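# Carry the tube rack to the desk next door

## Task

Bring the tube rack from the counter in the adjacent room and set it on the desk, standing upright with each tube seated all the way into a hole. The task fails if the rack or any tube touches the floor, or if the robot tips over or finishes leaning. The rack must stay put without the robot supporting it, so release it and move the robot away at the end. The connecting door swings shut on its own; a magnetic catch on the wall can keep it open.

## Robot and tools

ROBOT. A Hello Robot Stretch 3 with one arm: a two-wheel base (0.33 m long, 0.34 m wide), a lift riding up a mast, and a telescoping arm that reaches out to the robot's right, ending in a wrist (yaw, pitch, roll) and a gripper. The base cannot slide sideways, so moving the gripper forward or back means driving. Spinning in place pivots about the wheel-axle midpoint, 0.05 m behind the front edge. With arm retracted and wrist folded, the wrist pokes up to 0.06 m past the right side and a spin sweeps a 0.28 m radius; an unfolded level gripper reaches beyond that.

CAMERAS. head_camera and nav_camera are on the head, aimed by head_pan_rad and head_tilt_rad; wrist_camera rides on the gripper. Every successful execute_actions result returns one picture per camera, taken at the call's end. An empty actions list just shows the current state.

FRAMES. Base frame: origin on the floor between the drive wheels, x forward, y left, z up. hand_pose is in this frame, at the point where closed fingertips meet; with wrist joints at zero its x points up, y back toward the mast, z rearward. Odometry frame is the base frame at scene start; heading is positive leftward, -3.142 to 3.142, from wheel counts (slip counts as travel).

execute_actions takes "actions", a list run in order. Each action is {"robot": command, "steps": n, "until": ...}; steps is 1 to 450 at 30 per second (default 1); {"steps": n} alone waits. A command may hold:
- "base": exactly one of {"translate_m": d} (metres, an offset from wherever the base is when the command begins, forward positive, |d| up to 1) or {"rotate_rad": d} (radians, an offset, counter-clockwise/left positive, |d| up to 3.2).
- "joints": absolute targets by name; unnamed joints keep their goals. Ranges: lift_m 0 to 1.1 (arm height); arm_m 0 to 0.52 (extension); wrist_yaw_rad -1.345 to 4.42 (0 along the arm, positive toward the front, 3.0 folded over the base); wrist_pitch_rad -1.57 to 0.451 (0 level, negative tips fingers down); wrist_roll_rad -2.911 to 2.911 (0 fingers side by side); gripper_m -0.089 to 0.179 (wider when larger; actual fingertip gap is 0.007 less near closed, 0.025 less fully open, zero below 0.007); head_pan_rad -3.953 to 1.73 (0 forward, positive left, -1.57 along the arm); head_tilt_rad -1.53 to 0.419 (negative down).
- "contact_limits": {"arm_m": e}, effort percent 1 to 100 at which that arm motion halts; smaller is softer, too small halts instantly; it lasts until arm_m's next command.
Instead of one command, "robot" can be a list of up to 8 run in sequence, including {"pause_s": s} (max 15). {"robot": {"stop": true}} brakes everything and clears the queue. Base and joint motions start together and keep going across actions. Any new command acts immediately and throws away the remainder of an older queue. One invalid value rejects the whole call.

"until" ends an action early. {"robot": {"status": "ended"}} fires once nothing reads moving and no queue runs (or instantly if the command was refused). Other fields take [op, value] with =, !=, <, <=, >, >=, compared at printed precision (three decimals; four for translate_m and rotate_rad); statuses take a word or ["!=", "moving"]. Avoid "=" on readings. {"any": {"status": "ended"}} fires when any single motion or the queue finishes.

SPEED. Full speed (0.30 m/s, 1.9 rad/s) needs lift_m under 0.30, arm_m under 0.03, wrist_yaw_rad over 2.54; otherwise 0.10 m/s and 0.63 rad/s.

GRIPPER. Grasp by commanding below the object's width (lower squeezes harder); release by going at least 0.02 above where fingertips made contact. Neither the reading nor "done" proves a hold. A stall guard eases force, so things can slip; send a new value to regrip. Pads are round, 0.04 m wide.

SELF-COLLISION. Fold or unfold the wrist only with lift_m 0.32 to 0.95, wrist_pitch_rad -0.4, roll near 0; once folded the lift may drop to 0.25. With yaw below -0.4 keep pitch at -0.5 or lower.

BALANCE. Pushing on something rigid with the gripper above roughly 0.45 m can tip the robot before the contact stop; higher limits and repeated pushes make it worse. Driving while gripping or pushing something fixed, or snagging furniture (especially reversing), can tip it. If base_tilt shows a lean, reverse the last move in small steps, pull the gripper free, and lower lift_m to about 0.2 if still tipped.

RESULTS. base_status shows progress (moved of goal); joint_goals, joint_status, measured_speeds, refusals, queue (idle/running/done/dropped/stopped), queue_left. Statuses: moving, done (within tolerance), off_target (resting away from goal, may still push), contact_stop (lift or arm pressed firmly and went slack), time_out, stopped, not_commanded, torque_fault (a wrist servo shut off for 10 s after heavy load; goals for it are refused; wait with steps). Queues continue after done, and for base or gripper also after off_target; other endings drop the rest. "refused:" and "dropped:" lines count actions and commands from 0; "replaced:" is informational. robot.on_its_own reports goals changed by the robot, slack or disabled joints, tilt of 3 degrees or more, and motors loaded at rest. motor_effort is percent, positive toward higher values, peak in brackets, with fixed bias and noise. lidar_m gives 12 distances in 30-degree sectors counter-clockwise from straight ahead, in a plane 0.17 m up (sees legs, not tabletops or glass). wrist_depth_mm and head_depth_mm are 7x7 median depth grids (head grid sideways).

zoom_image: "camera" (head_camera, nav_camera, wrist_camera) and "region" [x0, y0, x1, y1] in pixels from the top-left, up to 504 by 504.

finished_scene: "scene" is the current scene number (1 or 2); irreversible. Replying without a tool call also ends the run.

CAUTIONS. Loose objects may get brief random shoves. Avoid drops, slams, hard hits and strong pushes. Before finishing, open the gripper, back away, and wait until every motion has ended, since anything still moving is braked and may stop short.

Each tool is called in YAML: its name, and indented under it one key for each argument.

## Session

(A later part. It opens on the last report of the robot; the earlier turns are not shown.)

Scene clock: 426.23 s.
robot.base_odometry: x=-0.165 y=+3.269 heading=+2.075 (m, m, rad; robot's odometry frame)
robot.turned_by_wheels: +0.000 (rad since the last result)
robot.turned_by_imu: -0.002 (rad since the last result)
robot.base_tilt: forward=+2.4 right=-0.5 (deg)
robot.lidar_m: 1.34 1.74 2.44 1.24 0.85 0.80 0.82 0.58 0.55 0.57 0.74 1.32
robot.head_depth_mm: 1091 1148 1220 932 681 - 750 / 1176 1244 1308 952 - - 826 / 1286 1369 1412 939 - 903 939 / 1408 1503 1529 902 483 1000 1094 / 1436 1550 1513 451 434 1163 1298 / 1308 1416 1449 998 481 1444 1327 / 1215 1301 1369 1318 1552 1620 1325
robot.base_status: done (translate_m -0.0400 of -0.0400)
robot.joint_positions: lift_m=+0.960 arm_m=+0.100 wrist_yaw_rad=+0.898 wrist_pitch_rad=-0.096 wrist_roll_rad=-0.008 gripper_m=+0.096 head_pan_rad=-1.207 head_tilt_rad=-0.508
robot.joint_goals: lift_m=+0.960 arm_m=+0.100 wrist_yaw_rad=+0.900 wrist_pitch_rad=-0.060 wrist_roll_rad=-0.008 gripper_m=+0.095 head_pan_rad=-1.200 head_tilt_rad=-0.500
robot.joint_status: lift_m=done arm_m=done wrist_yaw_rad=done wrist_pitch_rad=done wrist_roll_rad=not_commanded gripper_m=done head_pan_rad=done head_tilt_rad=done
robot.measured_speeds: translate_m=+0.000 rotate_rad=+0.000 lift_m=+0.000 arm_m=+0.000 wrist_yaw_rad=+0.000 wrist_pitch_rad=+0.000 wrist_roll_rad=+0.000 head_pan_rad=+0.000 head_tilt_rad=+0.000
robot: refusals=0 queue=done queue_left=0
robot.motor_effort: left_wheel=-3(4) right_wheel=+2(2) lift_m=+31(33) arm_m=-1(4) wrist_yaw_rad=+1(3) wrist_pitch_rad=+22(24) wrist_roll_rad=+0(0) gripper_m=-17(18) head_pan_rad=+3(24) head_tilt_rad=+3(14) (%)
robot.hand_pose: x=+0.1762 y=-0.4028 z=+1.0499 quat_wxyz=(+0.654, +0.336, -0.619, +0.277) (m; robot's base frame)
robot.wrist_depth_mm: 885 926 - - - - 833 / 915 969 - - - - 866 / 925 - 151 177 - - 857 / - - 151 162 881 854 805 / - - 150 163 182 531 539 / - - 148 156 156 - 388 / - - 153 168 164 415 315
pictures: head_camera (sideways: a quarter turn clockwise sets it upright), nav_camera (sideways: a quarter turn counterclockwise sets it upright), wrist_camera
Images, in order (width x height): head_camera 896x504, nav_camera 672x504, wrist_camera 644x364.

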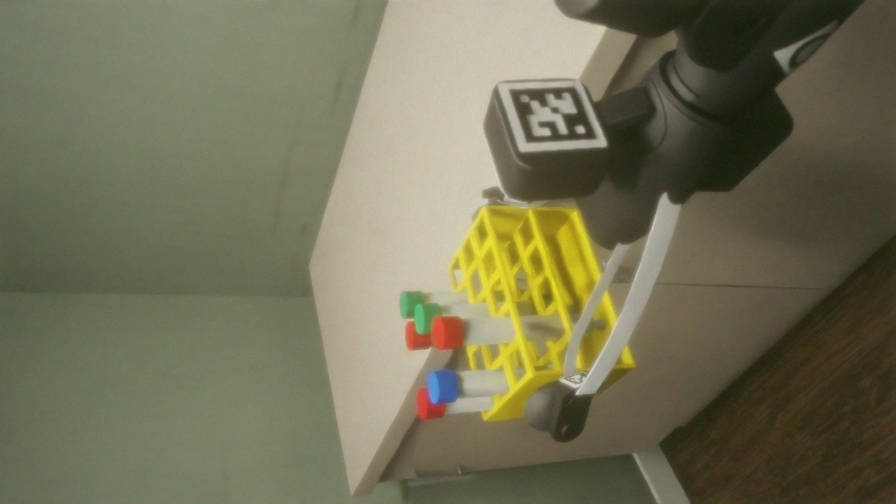

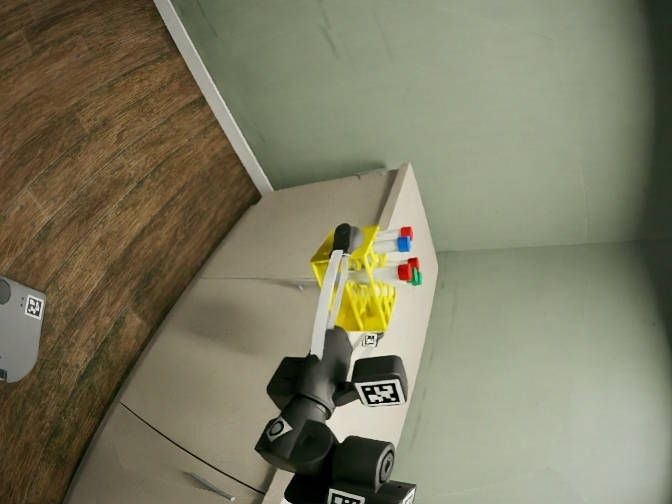

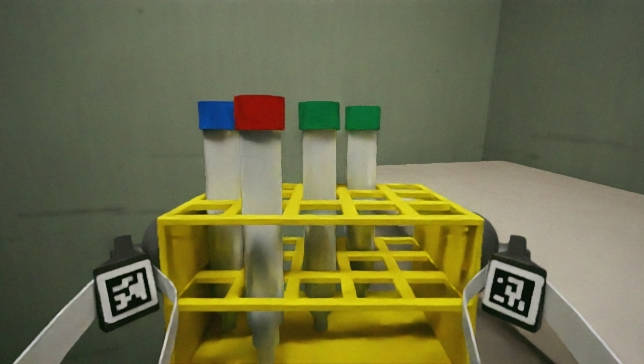

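execute_actions:
  actions:
    - {"robot":[{"joints":{"arm_m":0.0,"wrist_yaw_rad":1.75,"head_tilt_rad":-0.5,"head_pan_rad":0.0},"base":{"rotate_rad":1.12}},{"base":{"translate_m":1.0}}],"steps":450,"until":{"robot":{"status":"ended"}}}
    - {"robot":{"base":{"translate_m":0.8},"joints":{"head_pan_rad":1.2}},"steps":450,"until":{"robot":{"status":"ended"}}}

Scene clock: 454.10 s.
robot.base_odometry: x=-1.962 y=+3.173 heading=-3.088 (m, m, rad; robot's odometry frame)
robot.turned_by_wheels: +1.120 (rad since the last result)
robot.turned_by_imu: +1.123 (rad since the last result)
robot.base_tilt: forward=+2.5 right=-0.5 (deg)
robot.lidar_m: 0.66 0.67 0.87 0.88 0.84 1.15 2.34 1.86 1.36 1.31 1.15 0.83
robot.head_depth_mm: 761 793 832 872 906 953 1008 / 1189 977 992 1007 1058 1119 1191 / 1415 1483 1563 1630 1753 1510 1326 / 1743 1841 1950 2091 2057 1651 1352 / 2240 2418 2603 2704 2127 1645 1344 / 2954 3202 3453 2949 2106 1627 1341 / 2857 3130 3301 2907 2088 1634 1323
robot.base_status: done (translate_m +0.8000 of +0.8000)
robot.joint_positions: lift_m=+0.960 arm_m=+0.000 wrist_yaw_rad=+1.749 wrist_pitch_rad=-0.096 wrist_roll_rad=-0.008 gripper_m=+0.096 head_pan_rad=+1.193 head_tilt_rad=-0.507
robot.joint_goals: lift_m=+0.960 arm_m=+0.000 wrist_yaw_rad=+1.750 wrist_pitch_rad=-0.060 wrist_roll_rad=-0.008 gripper_m=+0.095 head_pan_rad=+1.200 head_tilt_rad=-0.500
robot.joint_status: lift_m=done arm_m=done wrist_yaw_rad=done wrist_pitch_rad=done wrist_roll_rad=not_commanded gripper_m=done head_pan_rad=done head_tilt_rad=done
robot.measured_speeds: translate_m=+0.000 rotate_rad=+0.000 lift_m=+0.000 arm_m=+0.000 wrist_yaw_rad=+0.000 wrist_pitch_rad=+0.000 wrist_roll_rad=+0.000 head_pan_rad=+0.000 head_tilt_rad=+0.000
robot: refusals=0 queue=done queue_left=0
robot.motor_effort: left_wheel=-4(10) right_wheel=+2(6) lift_m=+32(32) arm_m=-2(4) wrist_yaw_rad=+1(1) wrist_pitch_rad=+22(22) wrist_roll_rad=+0(0) gripper_m=-18(18) head_pan_rad=+3(35) head_tilt_rad=+3(3) (%)
robot.hand_pose: x=+0.2274 y=-0.1006 z=+1.0499 quat_wxyz=(+0.481, +0.562, -0.425, +0.522) (m; robot's base frame)
robot.wrist_depth_mm: 593 584 559 541 633 614 583 / 613 600 578 564 665 632 606 / 635 613 151 176 685 645 630 / 670 664 151 162 683 683 643 / 694 675 150 162 182 703 670 / 736 - 148 156 157 - 693 / 781 742 153 168 164 771 715
pictures: head_camera (sideways: a quarter turn clockwise sets it upright), nav_camera (sideways: a quarter turn counterclockwise sets it upright), wrist_camera
Images, in order (width x height): head_camera 896x504, nav_camera 672x504, wrist_camera 644x364.

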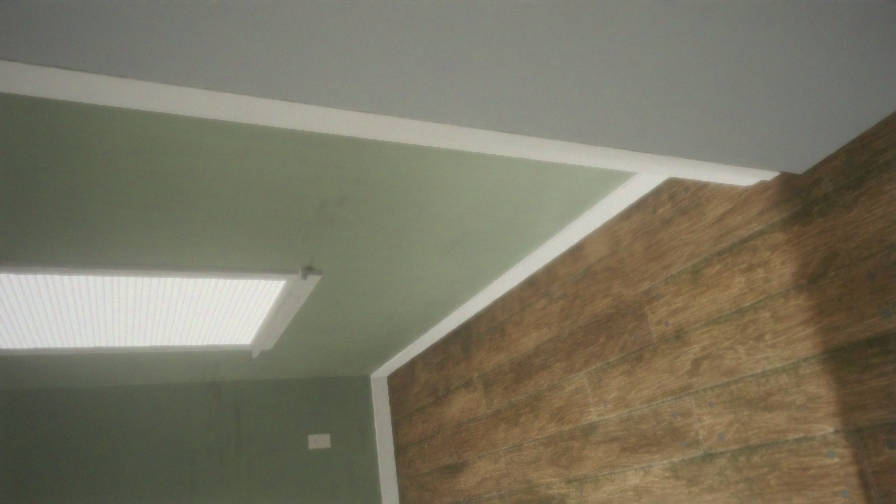

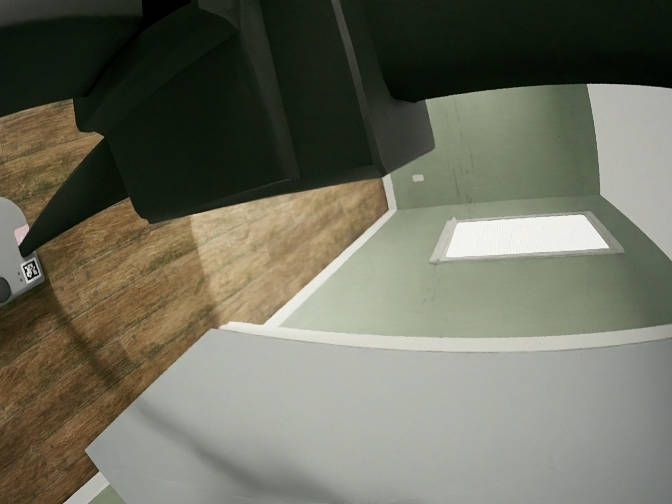

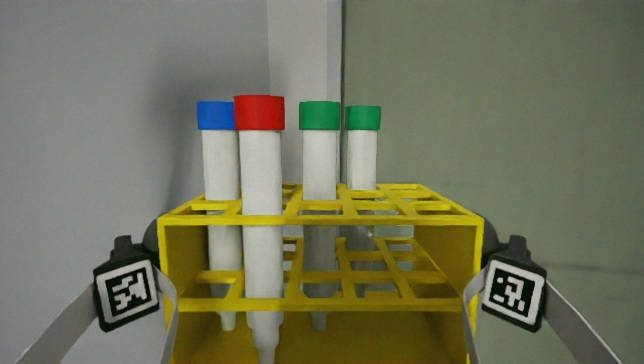

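execute_actions:
  actions:
    - {"robot":{"base":{"rotate_rad":1.57},"joints":{"head_pan_rad":0.0,"head_tilt_rad":-0.7}},"steps":450,"until":{"robot":{"status":"ended"}}}

Scene clock: 462.27 s.
robot.base_odometry: x=-1.962 y=+3.173 heading=-1.518 (m, m, rad; robot's odometry frame)
robot.turned_by_wheels: +1.570 (rad since the last result)
robot.turned_by_imu: +1.573 (rad since the last result)
robot.base_tilt: forward=+2.4 right=-0.6 (deg)
robot.lidar_m: 0.88 0.84 1.15 2.34 1.87 1.36 1.31 1.16 0.84 0.66 0.67 0.87
robot.head_depth_mm: 2232 2207 2168 2111 - 313 1206 / 2955 3170 2868 2259 1604 - 1177 / 3006 3300 3035 2315 - - 1171 / 2966 3366 3011 2194 1733 1444 1211 / 2953 3324 3029 2180 1693 1425 1205 / 2965 3273 2972 2088 1553 1344 1201 / 722 764 840 933 1105 1304 1192
robot.base_status: done (rotate_rad +1.5698 of +1.5700)
robot.joint_positions: lift_m=+0.960 arm_m=+0.000 wrist_yaw_rad=+1.749 wrist_pitch_rad=-0.096 wrist_roll_rad=-0.008 gripper_m=+0.096 head_pan_rad=+0.007 head_tilt_rad=-0.691
robot.joint_goals: lift_m=+0.960 arm_m=+0.000 wrist_yaw_rad=+1.750 wrist_pitch_rad=-0.060 wrist_roll_rad=-0.008 gripper_m=+0.095 head_pan_rad=+0.000 head_tilt_rad=-0.700
robot.joint_status: lift_m=done arm_m=done wrist_yaw_rad=done wrist_pitch_rad=done wrist_roll_rad=not_commanded gripper_m=done head_pan_rad=done head_tilt_rad=done
robot.measured_speeds: translate_m=+0.000 rotate_rad=+0.000 lift_m=+0.000 arm_m=+0.000 wrist_yaw_rad=+0.000 wrist_pitch_rad=+0.000 wrist_roll_rad=+0.000 head_pan_rad=+0.000 head_tilt_rad=+0.000
robot: refusals=0 queue=done queue_left=0
robot.motor_effort: left_wheel=-4(10) right_wheel=+3(5) lift_m=+32(31) arm_m=-2(2) wrist_yaw_rad=+0(2) wrist_pitch_rad=+22(22) wrist_roll_rad=+0(0) gripper_m=-17(18) head_pan_rad=-3(36) head_tilt_rad=-3(15) (%)
robot.hand_pose: x=+0.2274 y=-0.1006 z=+1.0499 quat_wxyz=(+0.481, +0.562, -0.425, +0.522) (m; robot's base frame)
robot.wrist_depth_mm: 788 749 733 - - - - / 821 784 756 - - - - / 849 813 151 176 - - - / 922 861 151 162 - - 764 / 947 883 151 162 183 - 736 / - - 148 156 156 - 680 / - - 152 168 164 - 650
pictures: head_camera (sideways: a quarter turn clockwise sets it upright), nav_camera (sideways: a quarter turn counterclockwise sets it upright), wrist_camera
Images, in order (width x height): head_camera 896x504, nav_camera 672x504, wrist_camera 644x364.

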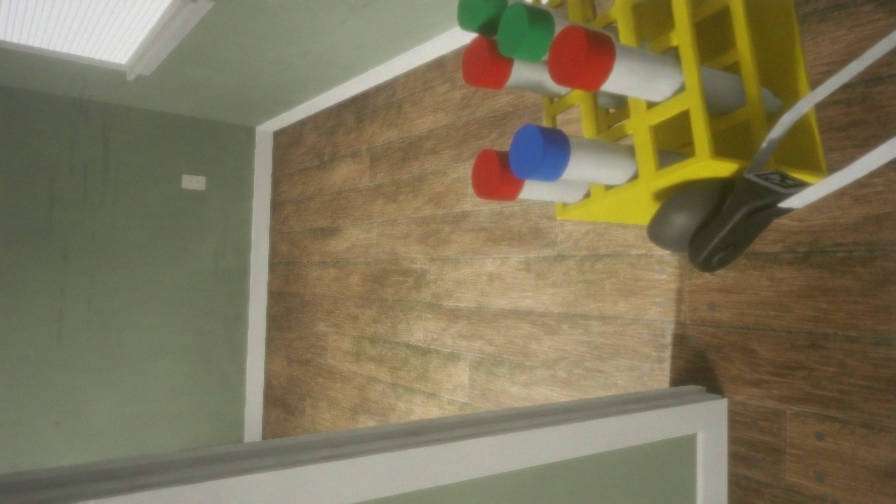

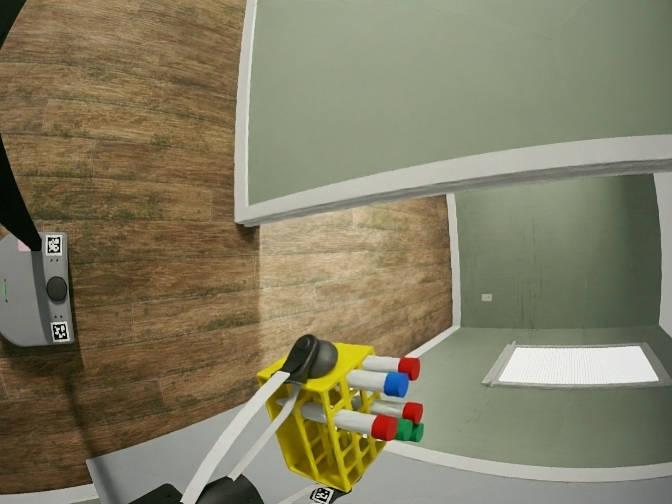

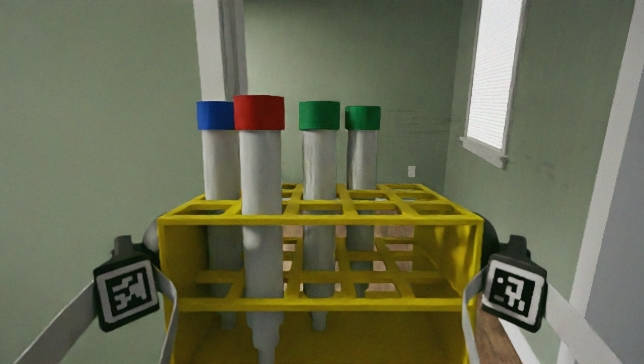

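execute_actions:
  actions:
    - {"robot":[{"base":{"rotate_rad":-0.3}},{"base":{"translate_m":0.55}},{"base":{"rotate_rad":0.3}}],"steps":450,"until":{"robot":{"status":"ended"}}}

Scene clock: 475.43 s.
robot.base_odometry: x=-2.097 y=+2.640 heading=-1.518 (m, m, rad; robot's odometry frame)
robot.turned_by_wheels: +0.000 (rad since the last result)
robot.turned_by_imu: -0.001 (rad since the last result)
robot.base_tilt: forward=+2.4 right=-0.5 (deg)
robot.lidar_m: 2.38 0.56 0.49 1.11 2.60 1.90 1.83 0.71 0.49 0.46 0.46 0.90
robot.head_depth_mm: 1765 1735 1735 1716 - 313 1206 / 2425 2541 2508 2167 1603 - 1176 / 2533 2803 2997 2302 - - 1167 / 2540 2837 3022 2169 1739 1430 1214 / 2529 2868 3020 2178 1716 1418 1205 / 2523 2765 2937 2175 1704 1410 1202 / 2517 2800 2921 2149 1692 1397 1194
robot.base_status: done (rotate_rad +0.2998 of +0.3000)
robot.joint_positions: lift_m=+0.960 arm_m=+0.000 wrist_yaw_rad=+1.749 wrist_pitch_rad=-0.096 wrist_roll_rad=-0.008 gripper_m=+0.096 head_pan_rad=+0.007 head_tilt_rad=-0.692
robot.joint_goals: lift_m=+0.960 arm_m=+0.000 wrist_yaw_rad=+1.750 wrist_pitch_rad=-0.060 wrist_roll_rad=-0.008 gripper_m=+0.095 head_pan_rad=+0.000 head_tilt_rad=-0.700
robot.joint_status: lift_m=done arm_m=done wrist_yaw_rad=done wrist_pitch_rad=done wrist_roll_rad=not_commanded gripper_m=done head_pan_rad=done head_tilt_rad=done
robot.measured_speeds: translate_m=+0.000 rotate_rad=+0.000 lift_m=+0.000 arm_m=+0.000 wrist_yaw_rad=+0.000 wrist_pitch_rad=+0.000 wrist_roll_rad=+0.000 head_pan_rad=+0.000 head_tilt_rad=+0.000
robot: refusals=0 queue=done queue_left=0
robot.motor_effort: left_wheel=-4(11) right_wheel=+3(6) lift_m=+31(31) arm_m=-2(2) wrist_yaw_rad=+1(1) wrist_pitch_rad=+22(22) wrist_roll_rad=+0(0) gripper_m=-18(18) head_pan_rad=-3(3) head_tilt_rad=-4(4) (%)
robot.hand_pose: x=+0.2274 y=-0.1006 z=+1.0499 quat_wxyz=(+0.481, +0.562, -0.425, +0.522) (m; robot's base frame)
robot.wrist_depth_mm: - - - - - - 787 / - - - - - - 772 / - - 151 177 - - 763 / - - 151 163 - - 759 / - - 150 162 182 - 746 / - - 147 156 156 - 728 / - - 153 168 164 - 693
pictures: head_camera (sideways: a quarter turn clockwise sets it upright), nav_camera (sideways: a quarter turn counterclockwise sets it upright), wrist_camera
Images, in order (width x height): head_camera 896x504, nav_camera 672x504, wrist_camera 644x364.

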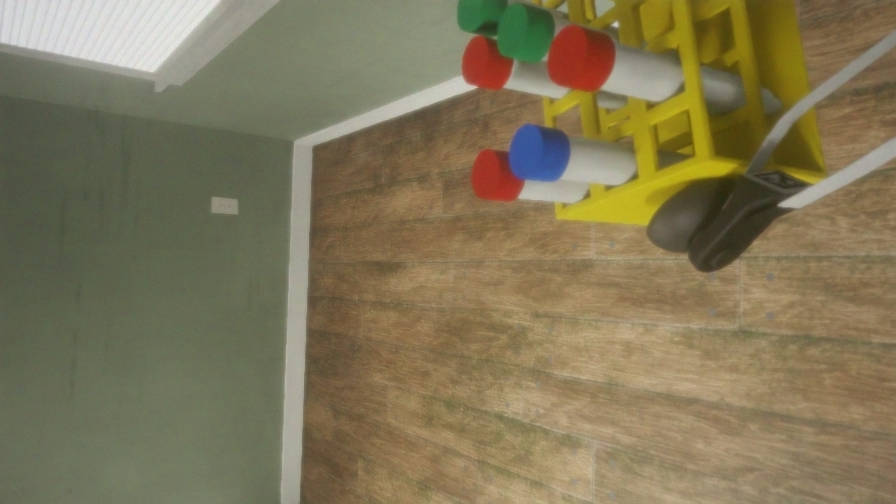

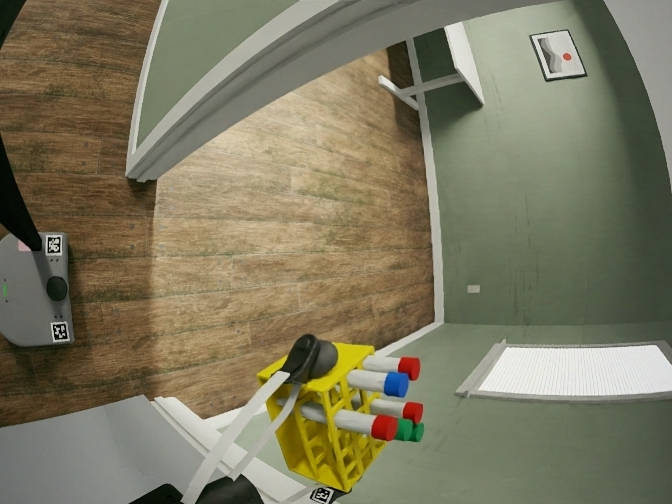

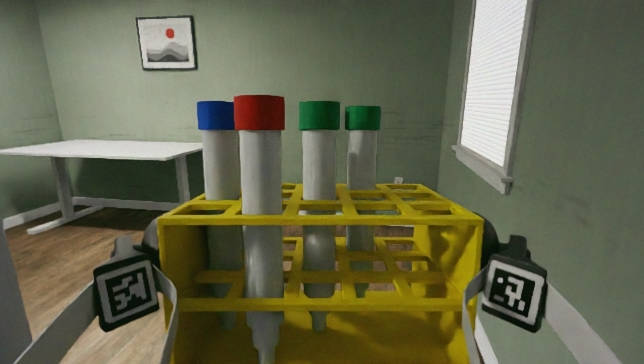

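execute_actions:
  actions:
    - {"robot":[{"base":{"translate_m":1.0}},{"base":{"translate_m":0.35}},{"base":{"rotate_rad":1.57},"joints":{"head_pan_rad":-0.9,"head_tilt_rad":-0.6}}],"steps":450,"until":{"robot":{"status":"ended"}}}
    - {"steps":200,"until":{"robot":{"status":"ended"}}}

Scene clock: 497.07 s.
robot.base_odometry: x=-2.026 y=+1.291 heading=+0.051 (m, m, rad; robot's odometry frame)
robot.turned_by_wheels: +1.570 (rad since the last result)
robot.turned_by_imu: +1.574 (rad since the last result)
robot.base_tilt: forward=+2.5 right=-0.7 (deg)
robot.lidar_m: 3.13 1.33 1.00 2.57 0.90 0.65 0.63 0.65 0.88 1.60 1.65 1.90
robot.head_depth_mm: 1386 1499 1616 1740 1864 1552 1293 / 1482 1600 1737 1908 1925 1623 - / 1584 1705 1865 2044 1914 1620 - / 1694 1849 2035 2233 1893 1521 - / 1829 2007 2232 2395 1883 1504 1312 / 1972 2168 2369 2289 1934 319 1254 / 2162 2347 1947 2313 1850 320 1166
robot.base_status: done (rotate_rad +1.5698 of +1.5700)
robot.joint_positions: lift_m=+0.960 arm_m=+0.000 wrist_yaw_rad=+1.749 wrist_pitch_rad=-0.096 wrist_roll_rad=-0.008 gripper_m=+0.096 head_pan_rad=-0.893 head_tilt_rad=-0.606
robot.joint_goals: lift_m=+0.960 arm_m=+0.000 wrist_yaw_rad=+1.750 wrist_pitch_rad=-0.060 wrist_roll_rad=-0.008 gripper_m=+0.095 head_pan_rad=-0.900 head_tilt_rad=-0.600
robot.joint_status: lift_m=done arm_m=done wrist_yaw_rad=done wrist_pitch_rad=done wrist_roll_rad=not_commanded gripper_m=done head_pan_rad=done head_tilt_rad=done
robot.measured_speeds: translate_m=+0.000 rotate_rad=+0.000 lift_m=+0.000 arm_m=+0.000 wrist_yaw_rad=+0.000 wrist_pitch_rad=+0.000 wrist_roll_rad=+0.000 head_pan_rad=+0.000 head_tilt_rad=+0.000
robot: refusals=0 queue=done queue_left=0
robot.motor_effort: left_wheel=-4(10) right_wheel=+2(6) lift_m=+31(32) arm_m=-2(2) wrist_yaw_rad=+1(1) wrist_pitch_rad=+22(22) wrist_roll_rad=+0(0) gripper_m=-18(18) head_pan_rad=-3(34) head_tilt_rad=+2(10) (%)
robot.hand_pose: x=+0.2274 y=-0.1006 z=+1.0499 quat_wxyz=(+0.481, +0.562, -0.425, +0.522) (m; robot's base frame)
robot.wrist_depth_mm: - - - - - - - / - - - - - - - / - - 150 176 - - - / - - 151 162 - - - / - - 151 162 182 - - / - - 148 157 157 - - / - - 153 168 164 - -
pictures: head_camera (sideways: a quarter turn clockwise sets it upright), nav_camera (sideways: a quarter turn counterclockwise sets it upright), wrist_camera
Images, in order (width x height): head_camera 896x504, nav_camera 672x504, wrist_camera 644x364.

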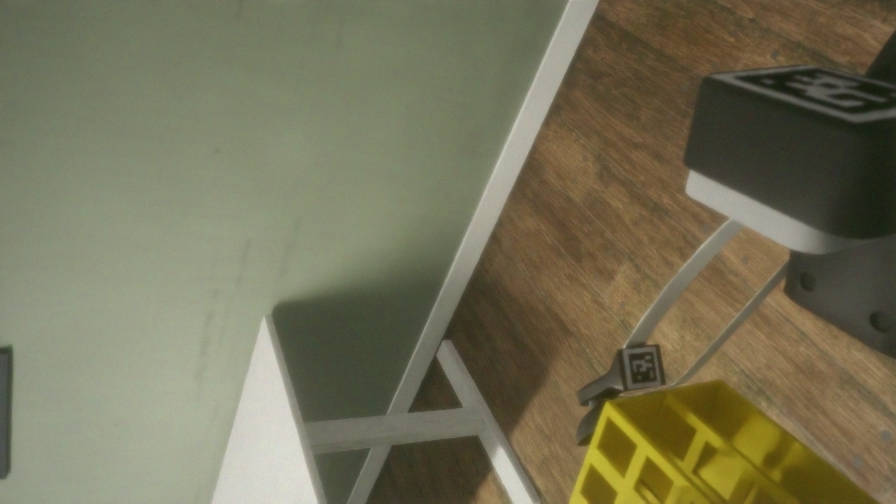

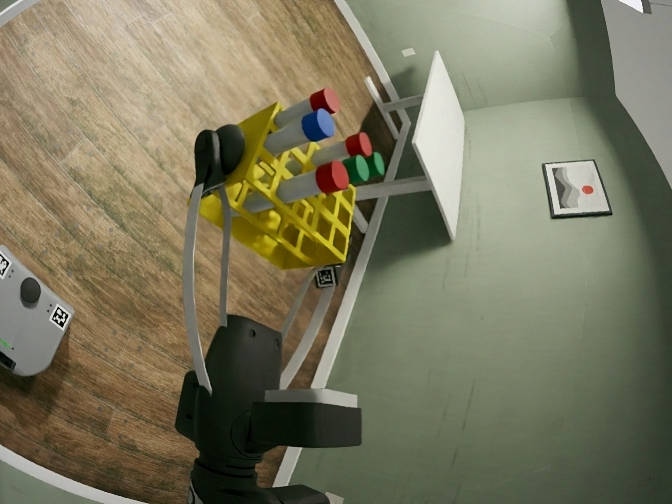

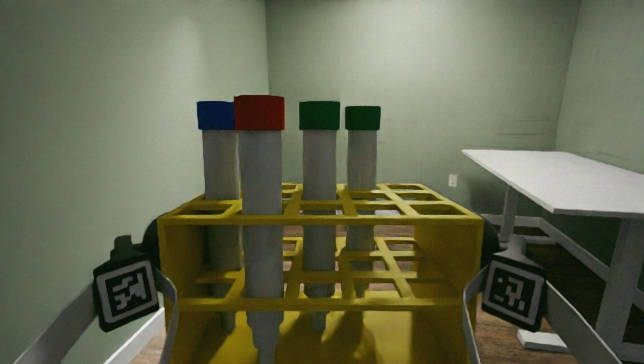

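execute_actions:
  actions:
    - {"robot":[{"base":{"rotate_rad":-0.25}},{"base":{"translate_m":1.0}},{"base":{"rotate_rad":0.25},"joints":{"head_pan_rad":-1.2,"head_tilt_rad":-0.8}}],"steps":450,"until":{"robot":{"status":"ended"}}}

Scene clock: 514.30 s.
robot.base_odometry: x=-1.046 y=+1.094 heading=+0.051 (m, m, rad; robot's odometry frame)
robot.turned_by_wheels: +0.000 (rad since the last result)
robot.turned_by_imu: -0.001 (rad since the last result)
robot.base_tilt: forward=+2.4 right=-0.6 (deg)
robot.lidar_m: 2.17 1.70 1.23 1.18 1.22 1.65 1.59 1.64 1.39 1.34 1.05 1.88
robot.head_depth_mm: 1101 1223 1379 1584 - - 1128 / 1133 1269 1439 1664 1612 1413 1132 / 1173 1321 1508 1748 1592 1440 1127 / 1223 1364 1580 1800 1633 - 1114 / 1264 1387 1230 1832 - - 1117 / 1308 1412 1067 1409 1580 - 1117 / 1371 1459 1055 917 1559 1354 1144
robot.base_status: done (rotate_rad +0.2498 of +0.2500)
robot.joint_positions: lift_m=+0.960 arm_m=+0.000 wrist_yaw_rad=+1.749 wrist_pitch_rad=-0.096 wrist_roll_rad=-0.008 gripper_m=+0.096 head_pan_rad=-1.193 head_tilt_rad=-0.790
robot.joint_goals: lift_m=+0.960 arm_m=+0.000 wrist_yaw_rad=+1.750 wrist_pitch_rad=-0.060 wrist_roll_rad=-0.008 gripper_m=+0.095 head_pan_rad=-1.200 head_tilt_rad=-0.800
robot.joint_status: lift_m=done arm_m=done wrist_yaw_rad=done wrist_pitch_rad=done wrist_roll_rad=not_commanded gripper_m=done head_pan_rad=done head_tilt_rad=done
robot.measured_speeds: translate_m=+0.000 rotate_rad=+0.000 lift_m=+0.000 arm_m=+0.000 wrist_yaw_rad=+0.000 wrist_pitch_rad=+0.000 wrist_roll_rad=+0.000 head_pan_rad=+0.000 head_tilt_rad=+0.000
robot: refusals=0 queue=done queue_left=0
robot.motor_effort: left_wheel=-4(10) right_wheel=+2(6) lift_m=+32(32) arm_m=-2(2) wrist_yaw_rad=+1(2) wrist_pitch_rad=+22(22) wrist_roll_rad=+0(0) gripper_m=-17(18) head_pan_rad=-3(22) head_tilt_rad=-3(17) (%)
robot.hand_pose: x=+0.2274 y=-0.1006 z=+1.0499 quat_wxyz=(+0.481, +0.562, -0.425, +0.522) (m; robot's base frame)
robot.wrist_depth_mm: - - - - - - - / - - - - - - - / - - 151 176 - - - / - - 151 162 - - - / - - 151 162 182 - - / - - 148 157 157 - 726 / - - 153 167 163 - 607
pictures: head_camera (sideways: a quarter turn clockwise sets it upright), nav_camera (sideways: a quarter turn counterclockwise sets it upright), wrist_camera
Images, in order (width x height): head_camera 896x504, nav_camera 672x504, wrist_camera 644x364.

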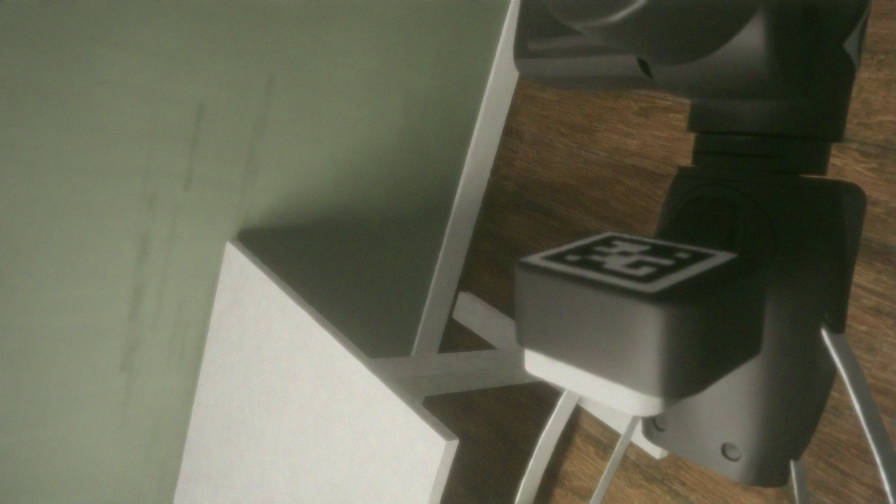

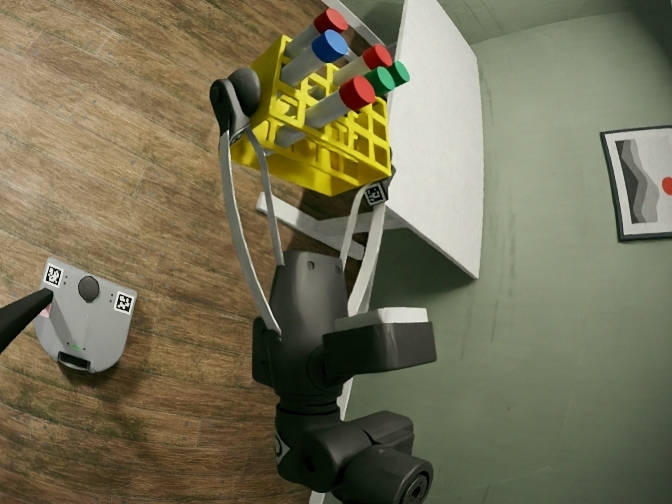

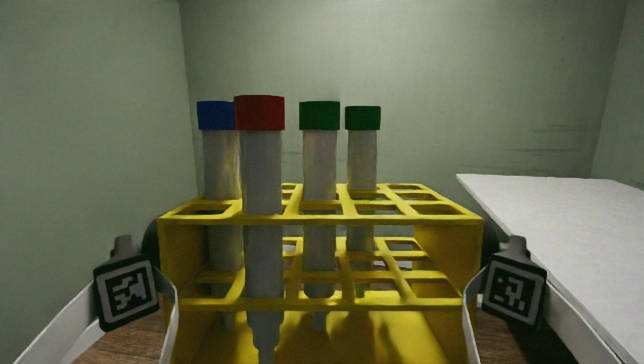

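execute_actions:
  actions:
    - {"robot":[{"base":{"rotate_rad":-0.25}},{"base":{"translate_m":0.8}},{"base":{"rotate_rad":0.25},"joints":{"head_pan_rad":-1.57,"head_tilt_rad":-0.8}},{"joints":{"wrist_yaw_rad":0.0}}],"steps":450,"until":{"robot":{"status":"ended"}}}

Scene clock: 531.43 s.
robot.base_odometry: x=-0.261 y=+0.937 heading=+0.051 (m, m, rad; robot's odometry frame)
robot.turned_by_wheels: +0.000 (rad since the last result)
robot.turned_by_imu: -0.001 (rad since the last result)
robot.base_tilt: forward=+2.4 right=-0.5 (deg)
robot.lidar_m: 1.41 1.46 1.44 1.38 1.43 2.45 2.35 1.63 0.71 0.71 1.18 1.24
robot.head_depth_mm: 969 1093 1264 - - - - / 970 1094 1154 890 - - 1150 / 965 1075 417 - - - 1121 / 973 1067 377 - - - 1144 / 967 1074 409 793 689 1257 1162 / 961 1089 1088 836 687 1246 1154 / 963 1092 1056 830 683 1241 1144
robot.base_status: done (rotate_rad +0.2498 of +0.2500)
robot.joint_positions: lift_m=+0.960 arm_m=+0.000 wrist_yaw_rad=+0.002 wrist_pitch_rad=-0.096 wrist_roll_rad=-0.008 gripper_m=+0.096 head_pan_rad=-1.563 head_tilt_rad=-0.790
robot.joint_goals: lift_m=+0.960 arm_m=+0.000 wrist_yaw_rad=+0.000 wrist_pitch_rad=-0.060 wrist_roll_rad=-0.008 gripper_m=+0.095 head_pan_rad=-1.570 head_tilt_rad=-0.800
robot.joint_status: lift_m=done arm_m=done wrist_yaw_rad=done wrist_pitch_rad=done wrist_roll_rad=not_commanded gripper_m=done head_pan_rad=done head_tilt_rad=done
robot.measured_speeds: translate_m=+0.000 rotate_rad=+0.000 lift_m=+0.000 arm_m=+0.000 wrist_yaw_rad=+0.000 wrist_pitch_rad=+0.000 wrist_roll_rad=+0.000 head_pan_rad=+0.000 head_tilt_rad=+0.000
robot: refusals=0 queue=done queue_left=0
robot.motor_effort: left_wheel=-5(11) right_wheel=+2(4) lift_m=+31(31) arm_m=-2(2) wrist_yaw_rad=-2(5) wrist_pitch_rad=+22(22) wrist_roll_rad=+0(0) gripper_m=-17(18) head_pan_rad=-3(24) head_tilt_rad=-3(2) (%)
robot.hand_pose: x=-0.0209 y=-0.3980 z=+1.0499 quat_wxyz=(+0.709, +0.035, -0.703, -0.033) (m; robot's base frame)
robot.wrist_depth_mm: 808 820 808 804 798 803 807 / 848 857 830 826 838 830 811 / 877 864 151 176 864 868 865 / 909 901 151 161 890 889 894 / 933 923 150 163 182 910 934 / 730 - 148 156 157 - 970 / 569 547 152 168 163 - -
pictures: head_camera (sideways: a quarter turn clockwise sets it upright), nav_camera (sideways: a quarter turn counterclockwise sets it upright), wrist_camera
Images, in order (width x height): head_camera 896x504, nav_camera 672x504, wrist_camera 644x364.

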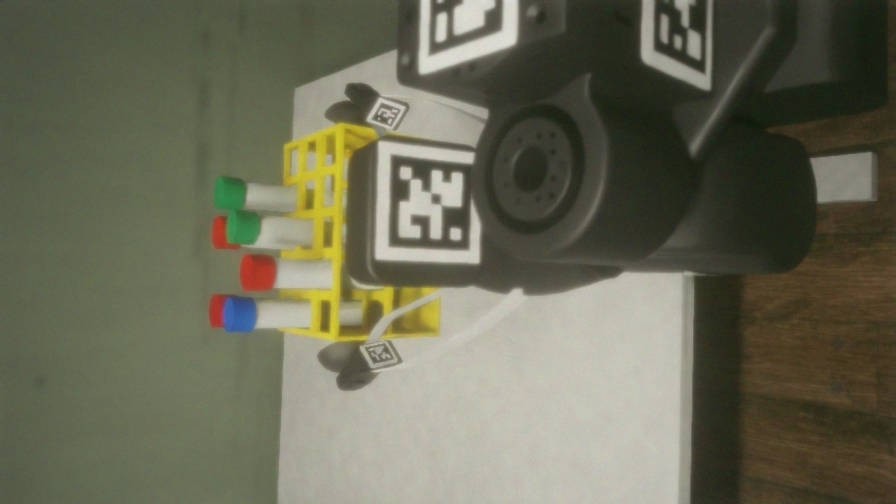

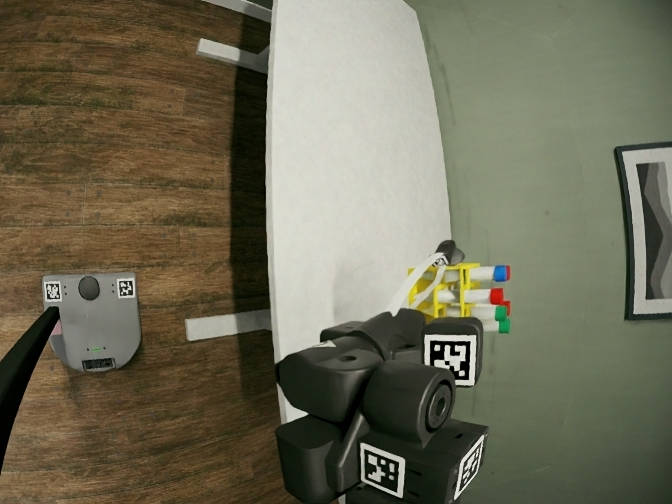

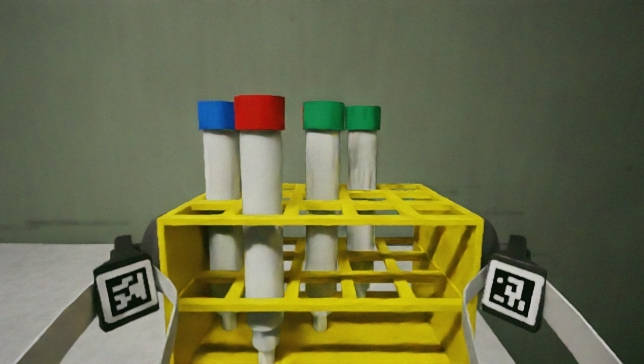

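execute_actions:
  actions:
    - {"robot":[{"base":{"translate_m":0.4},"joints":{"arm_m":0.4}},{"joints":{"lift_m":0.75,"head_tilt_rad":-0.6}}],"steps":450,"until":{"robot":{"status":"ended"}}}

Scene clock: 542.00 s.
robot.base_odometry: x=+0.138 y=+0.957 heading=+0.051 (m, m, rad; robot's odometry frame)
robot.turned_by_wheels: +0.000 (rad since the last result)
robot.turned_by_imu: -0.002 (rad since the last result)
robot.base_tilt: forward=+2.4 right=-0.4 (deg)
robot.lidar_m: 1.01 1.05 1.43 1.39 1.44 1.96 2.75 1.62 0.89 1.14 0.94 1.05
robot.head_depth_mm: 946 1036 1154 1144 853 683 599 / 943 1038 1153 1138 881 - 593 / 943 1035 1147 1227 788 673 592 / 944 1036 1156 859 784 668 587 / 936 1032 1148 1050 827 667 585 / 936 1028 1138 1083 822 664 582 / 936 1025 1134 1077 816 658 592
robot.base_status: done (translate_m +0.4000 of +0.4000)
robot.joint_positions: lift_m=+0.750 arm_m=+0.400 wrist_yaw_rad=+0.001 wrist_pitch_rad=-0.096 wrist_roll_rad=-0.008 gripper_m=+0.096 head_pan_rad=-1.563 head_tilt_rad=-0.606
robot.joint_goals: lift_m=+0.750 arm_m=+0.400 wrist_yaw_rad=+0.000 wrist_pitch_rad=-0.060 wrist_roll_rad=-0.008 gripper_m=+0.095 head_pan_rad=-1.570 head_tilt_rad=-0.600
robot.joint_status: lift_m=done arm_m=done wrist_yaw_rad=done wrist_pitch_rad=done wrist_roll_rad=not_commanded gripper_m=done head_pan_rad=done head_tilt_rad=done
robot.measured_speeds: translate_m=+0.000 rotate_rad=+0.000 lift_m=+0.000 arm_m=+0.000 wrist_yaw_rad=+0.000 wrist_pitch_rad=+0.000 wrist_roll_rad=+0.000 head_pan_rad=+0.000 head_tilt_rad=+0.000
robot: refusals=0 queue=done queue_left=0
robot.motor_effort: left_wheel=-4(6) right_wheel=+2(5) lift_m=+23(31) arm_m=+3(1) wrist_yaw_rad=-1(2) wrist_pitch_rad=+22(22) wrist_roll_rad=+0(0) gripper_m=-17(17) head_pan_rad=-2(3) head_tilt_rad=+1(15) (%)
robot.hand_pose: x=-0.0213 y=-0.7975 z=+0.8404 quat_wxyz=(+0.709, +0.034, -0.703, -0.034) (m; robot's base frame)
robot.wrist_depth_mm: 454 450 443 449 445 446 444 / 464 466 466 462 463 459 462 / 485 485 151 176 478 472 479 / 499 501 151 160 490 499 502 / 482 480 150 162 183 483 511 / 348 - 148 157 156 - 353 / 276 269 153 168 164 266 278
pictures: head_camera (sideways: a quarter turn clockwise sets it upright), nav_camera (sideways: a quarter turn counterclockwise sets it upright), wrist_camera
Images, in order (width x height): head_camera 896x504, nav_camera 672x504, wrist_camera 644x364.

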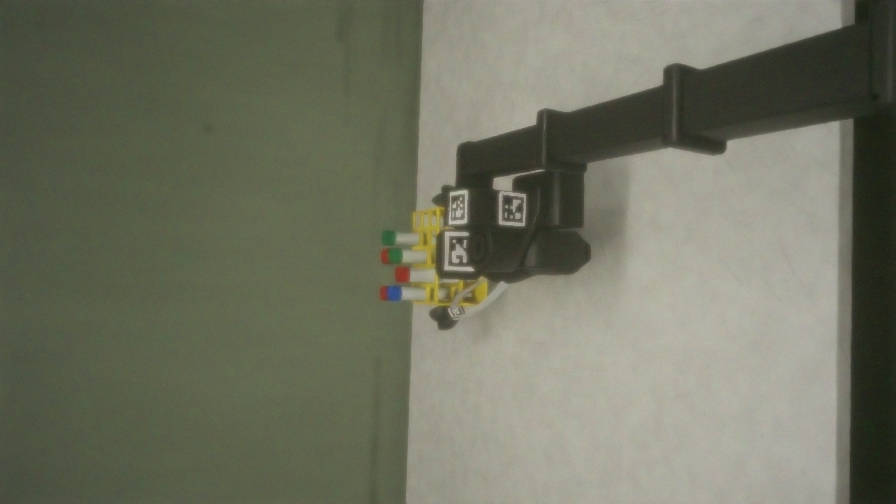

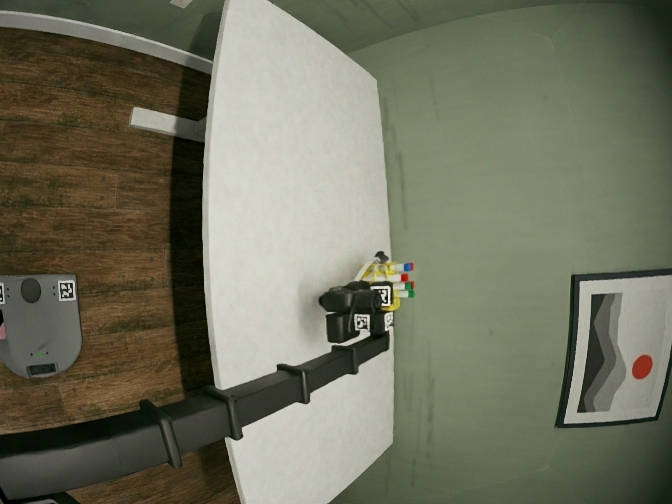

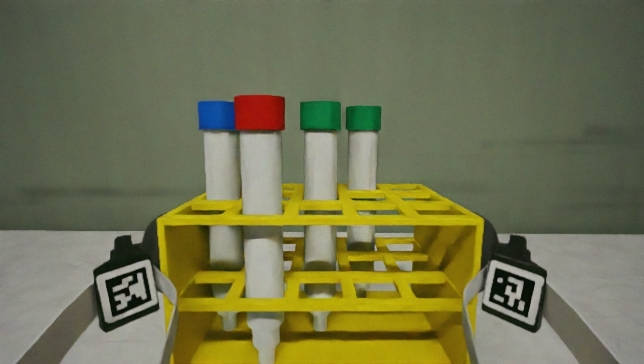

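execute_actions:
  actions:
    - {"robot":[{"joints":{"arm_m":0.33}},{"joints":{"lift_m":0.705}}],"steps":450,"until":{"robot":{"status":"ended"}}}

execute_actions:
  actions:
    - {"robot":{"joints":{"lift_m":0.692}},"steps":60,"until":{"robot":{"status":"ended"}}}

Scene clock: 549.17 s.
robot.base_odometry: x=+0.138 y=+0.957 heading=+0.051 (m, m, rad; robot's odometry frame)
robot.turned_by_wheels: +0.000 (rad since the last result)
robot.turned_by_imu: -0.002 (rad since the last result)
robot.base_tilt: forward=+2.4 right=-0.4 (deg)
robot.lidar_m: 1.01 1.05 1.43 1.39 1.44 1.95 2.75 1.63 0.89 1.13 0.94 1.05
robot.head_depth_mm: 945 1039 1153 1143 851 683 597 / 946 1043 1149 1133 862 702 - / 940 1033 1149 1120 - 657 592 / 943 1036 1141 1103 - 654 587 / 939 1034 1141 1093 830 667 586 / 939 1034 1143 1089 825 662 581 / 937 1028 1141 1073 817 659 594
robot.base_status: done (translate_m +0.4000 of +0.4000)
robot.joint_positions: lift_m=+0.705 arm_m=+0.330 wrist_yaw_rad=+0.001 wrist_pitch_rad=-0.096 wrist_roll_rad=-0.008 gripper_m=+0.096 head_pan_rad=-1.563 head_tilt_rad=-0.606
robot.joint_goals: lift_m=+0.705 arm_m=+0.330 wrist_yaw_rad=+0.000 wrist_pitch_rad=-0.060 wrist_roll_rad=-0.008 gripper_m=+0.095 head_pan_rad=-1.570 head_tilt_rad=-0.600
robot.joint_status: lift_m=done arm_m=done wrist_yaw_rad=done wrist_pitch_rad=done wrist_roll_rad=not_commanded gripper_m=done head_pan_rad=done head_tilt_rad=done
robot.measured_speeds: translate_m=+0.000 rotate_rad=+0.000 lift_m=+0.000 arm_m=+0.000 wrist_yaw_rad=+0.000 wrist_pitch_rad=+0.000 wrist_roll_rad=+0.000 head_pan_rad=+0.000 head_tilt_rad=+0.000
robot: refusals=0 queue=done queue_left=0
robot.motor_effort: left_wheel=-4(4) right_wheel=+2(2) lift_m=+23(22) arm_m=-2(4) wrist_yaw_rad=-1(0) wrist_pitch_rad=+22(22) wrist_roll_rad=+0(0) gripper_m=-17(17) head_pan_rad=-3(3) head_tilt_rad=+3(2) (%)
robot.hand_pose: x=-0.0213 y=-0.7280 z=+0.7954 quat_wxyz=(+0.709, +0.034, -0.703, -0.034) (m; robot's base frame)
robot.wrist_depth_mm: 509 508 511 507 511 509 510 / 533 533 533 527 523 526 522 / 545 545 151 177 555 548 546 / 561 567 151 161 564 554 569 / 373 372 150 161 183 376 376 / 271 - 147 156 156 - 273 / 212 208 153 168 163 204 213
pictures: head_camera (sideways: a quarter turn clockwise sets it upright), nav_camera (sideways: a quarter turn counterclockwise sets it upright), wrist_camera
Images, in order (width x height): head_camera 896x504, nav_camera 672x504, wrist_camera 644x364.

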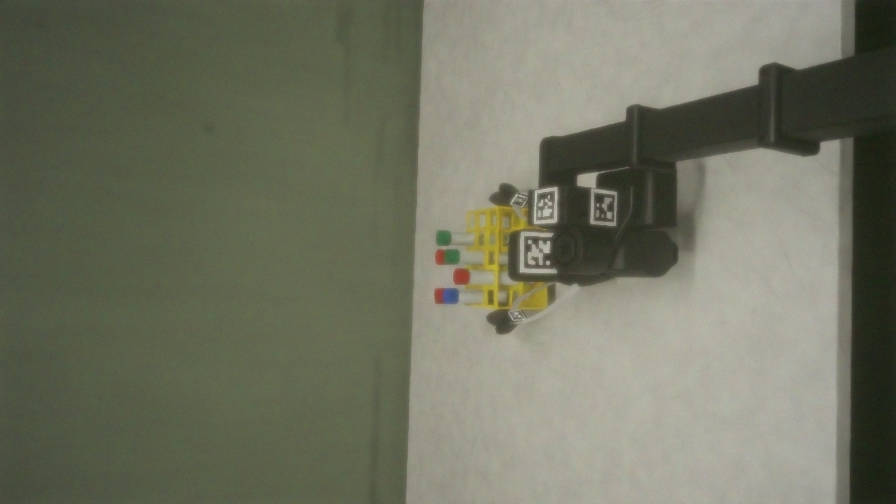

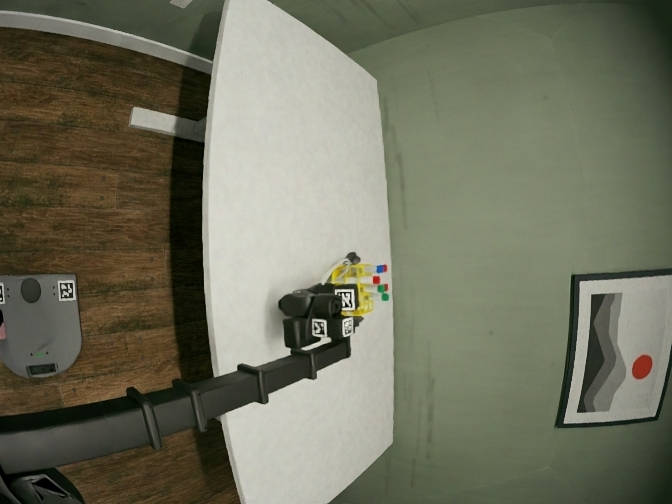

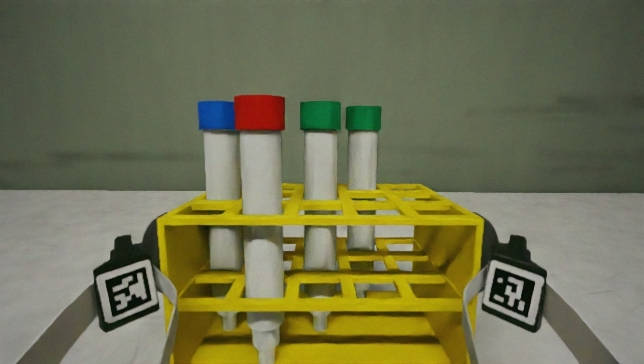

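Scene clock: 549.87 s.
robot.base_odometry: x=+0.138 y=+0.957 heading=+0.051 (m, m, rad; robot's odometry frame)
robot.turned_by_wheels: +0.000 (rad since the last result)
robot.turned_by_imu: +0.000 (rad since the last result)
robot.base_tilt: forward=+2.6 right=-0.6 (deg)
robot.lidar_m: 1.01 1.05 1.43 1.39 1.43 1.95 2.75 1.63 0.89 1.13 0.94 1.05
robot.head_depth_mm: 943 1041 1152 1148 855 683 598 / 948 1042 1151 1129 853 701 - / 942 1039 1148 1124 912 646 592 / 943 1033 1152 1101 - 652 589 / 937 1035 1146 1095 826 668 584 / 937 1032 1140 1084 825 663 581 / 934 1030 1143 1078 816 658 595
robot.base_status: done (translate_m +0.4000 of +0.4000)
robot.joint_positions: lift_m=+0.692 arm_m=+0.330 wrist_yaw_rad=+0.001 wrist_pitch_rad=-0.096 wrist_roll_rad=-0.008 gripper_m=+0.096 head_pan_rad=-1.563 head_tilt_rad=-0.606
robot.joint_goals: lift_m=+0.692 arm_m=+0.330 wrist_yaw_rad=+0.000 wrist_pitch_rad=-0.060 wrist_roll_rad=-0.008 gripper_m=+0.095 head_pan_rad=-1.570 head_tilt_rad=-0.600
robot.joint_status: lift_m=done arm_m=done wrist_yaw_rad=done wrist_pitch_rad=done wrist_roll_rad=not_commanded gripper_m=done head_pan_rad=done head_tilt_rad=done
robot.measured_speeds: translate_m=+0.000 rotate_rad=+0.000 lift_m=+0.000 arm_m=+0.000 wrist_yaw_rad=+0.000 wrist_pitch_rad=+0.000 wrist_roll_rad=+0.000 head_pan_rad=+0.000 head_tilt_rad=+0.000
robot: refusals=0 queue=done queue_left=0
robot.motor_effort: left_wheel=-4(4) right_wheel=+2(2) lift_m=+23(22) arm_m=-2(2) wrist_yaw_rad=-1(1) wrist_pitch_rad=+22(22) wrist_roll_rad=+0(0) gripper_m=-18(18) head_pan_rad=-3(2) head_tilt_rad=+2(2) (%)
robot.hand_pose: x=-0.0213 y=-0.7280 z=+0.7824 quat_wxyz=(+0.709, +0.034, -0.703, -0.034) (m; robot's base frame)
robot.wrist_depth_mm: 511 509 509 512 510 509 499 / 529 527 523 534 523 526 537 / 549 547 151 176 548 548 547 / 570 563 152 161 557 555 563 / 340 342 150 162 183 342 342 / 254 - 147 157 156 - 250 / 194 190 152 168 165 187 195
pictures: head_camera (sideways: a quarter turn clockwise sets it upright), nav_camera (sideways: a quarter turn counterclockwise sets it upright), wrist_camera
Images, in order (width x height): head_camera 896x504, nav_camera 672x504, wrist_camera 644x364.

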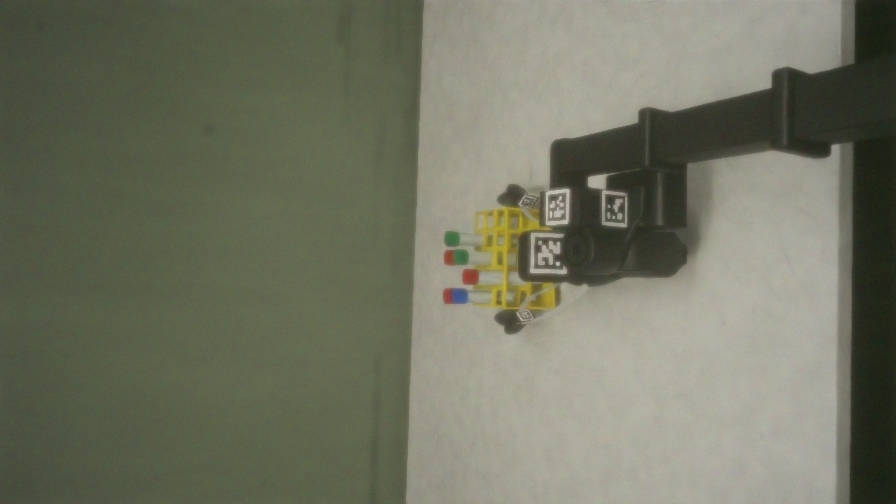

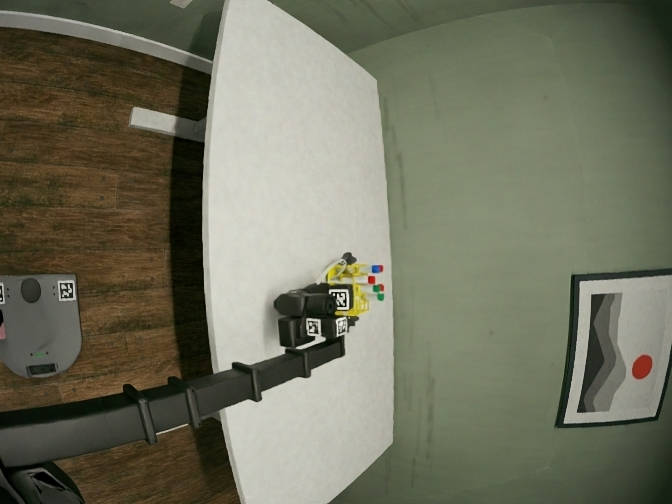

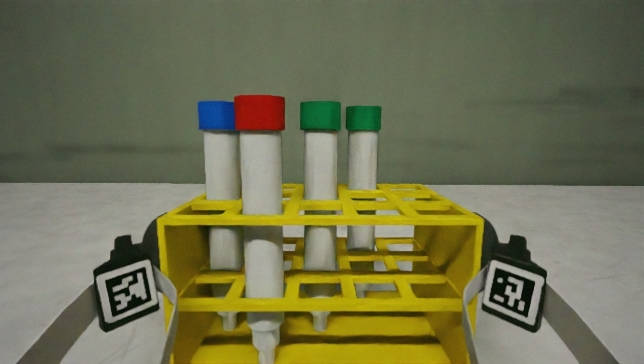

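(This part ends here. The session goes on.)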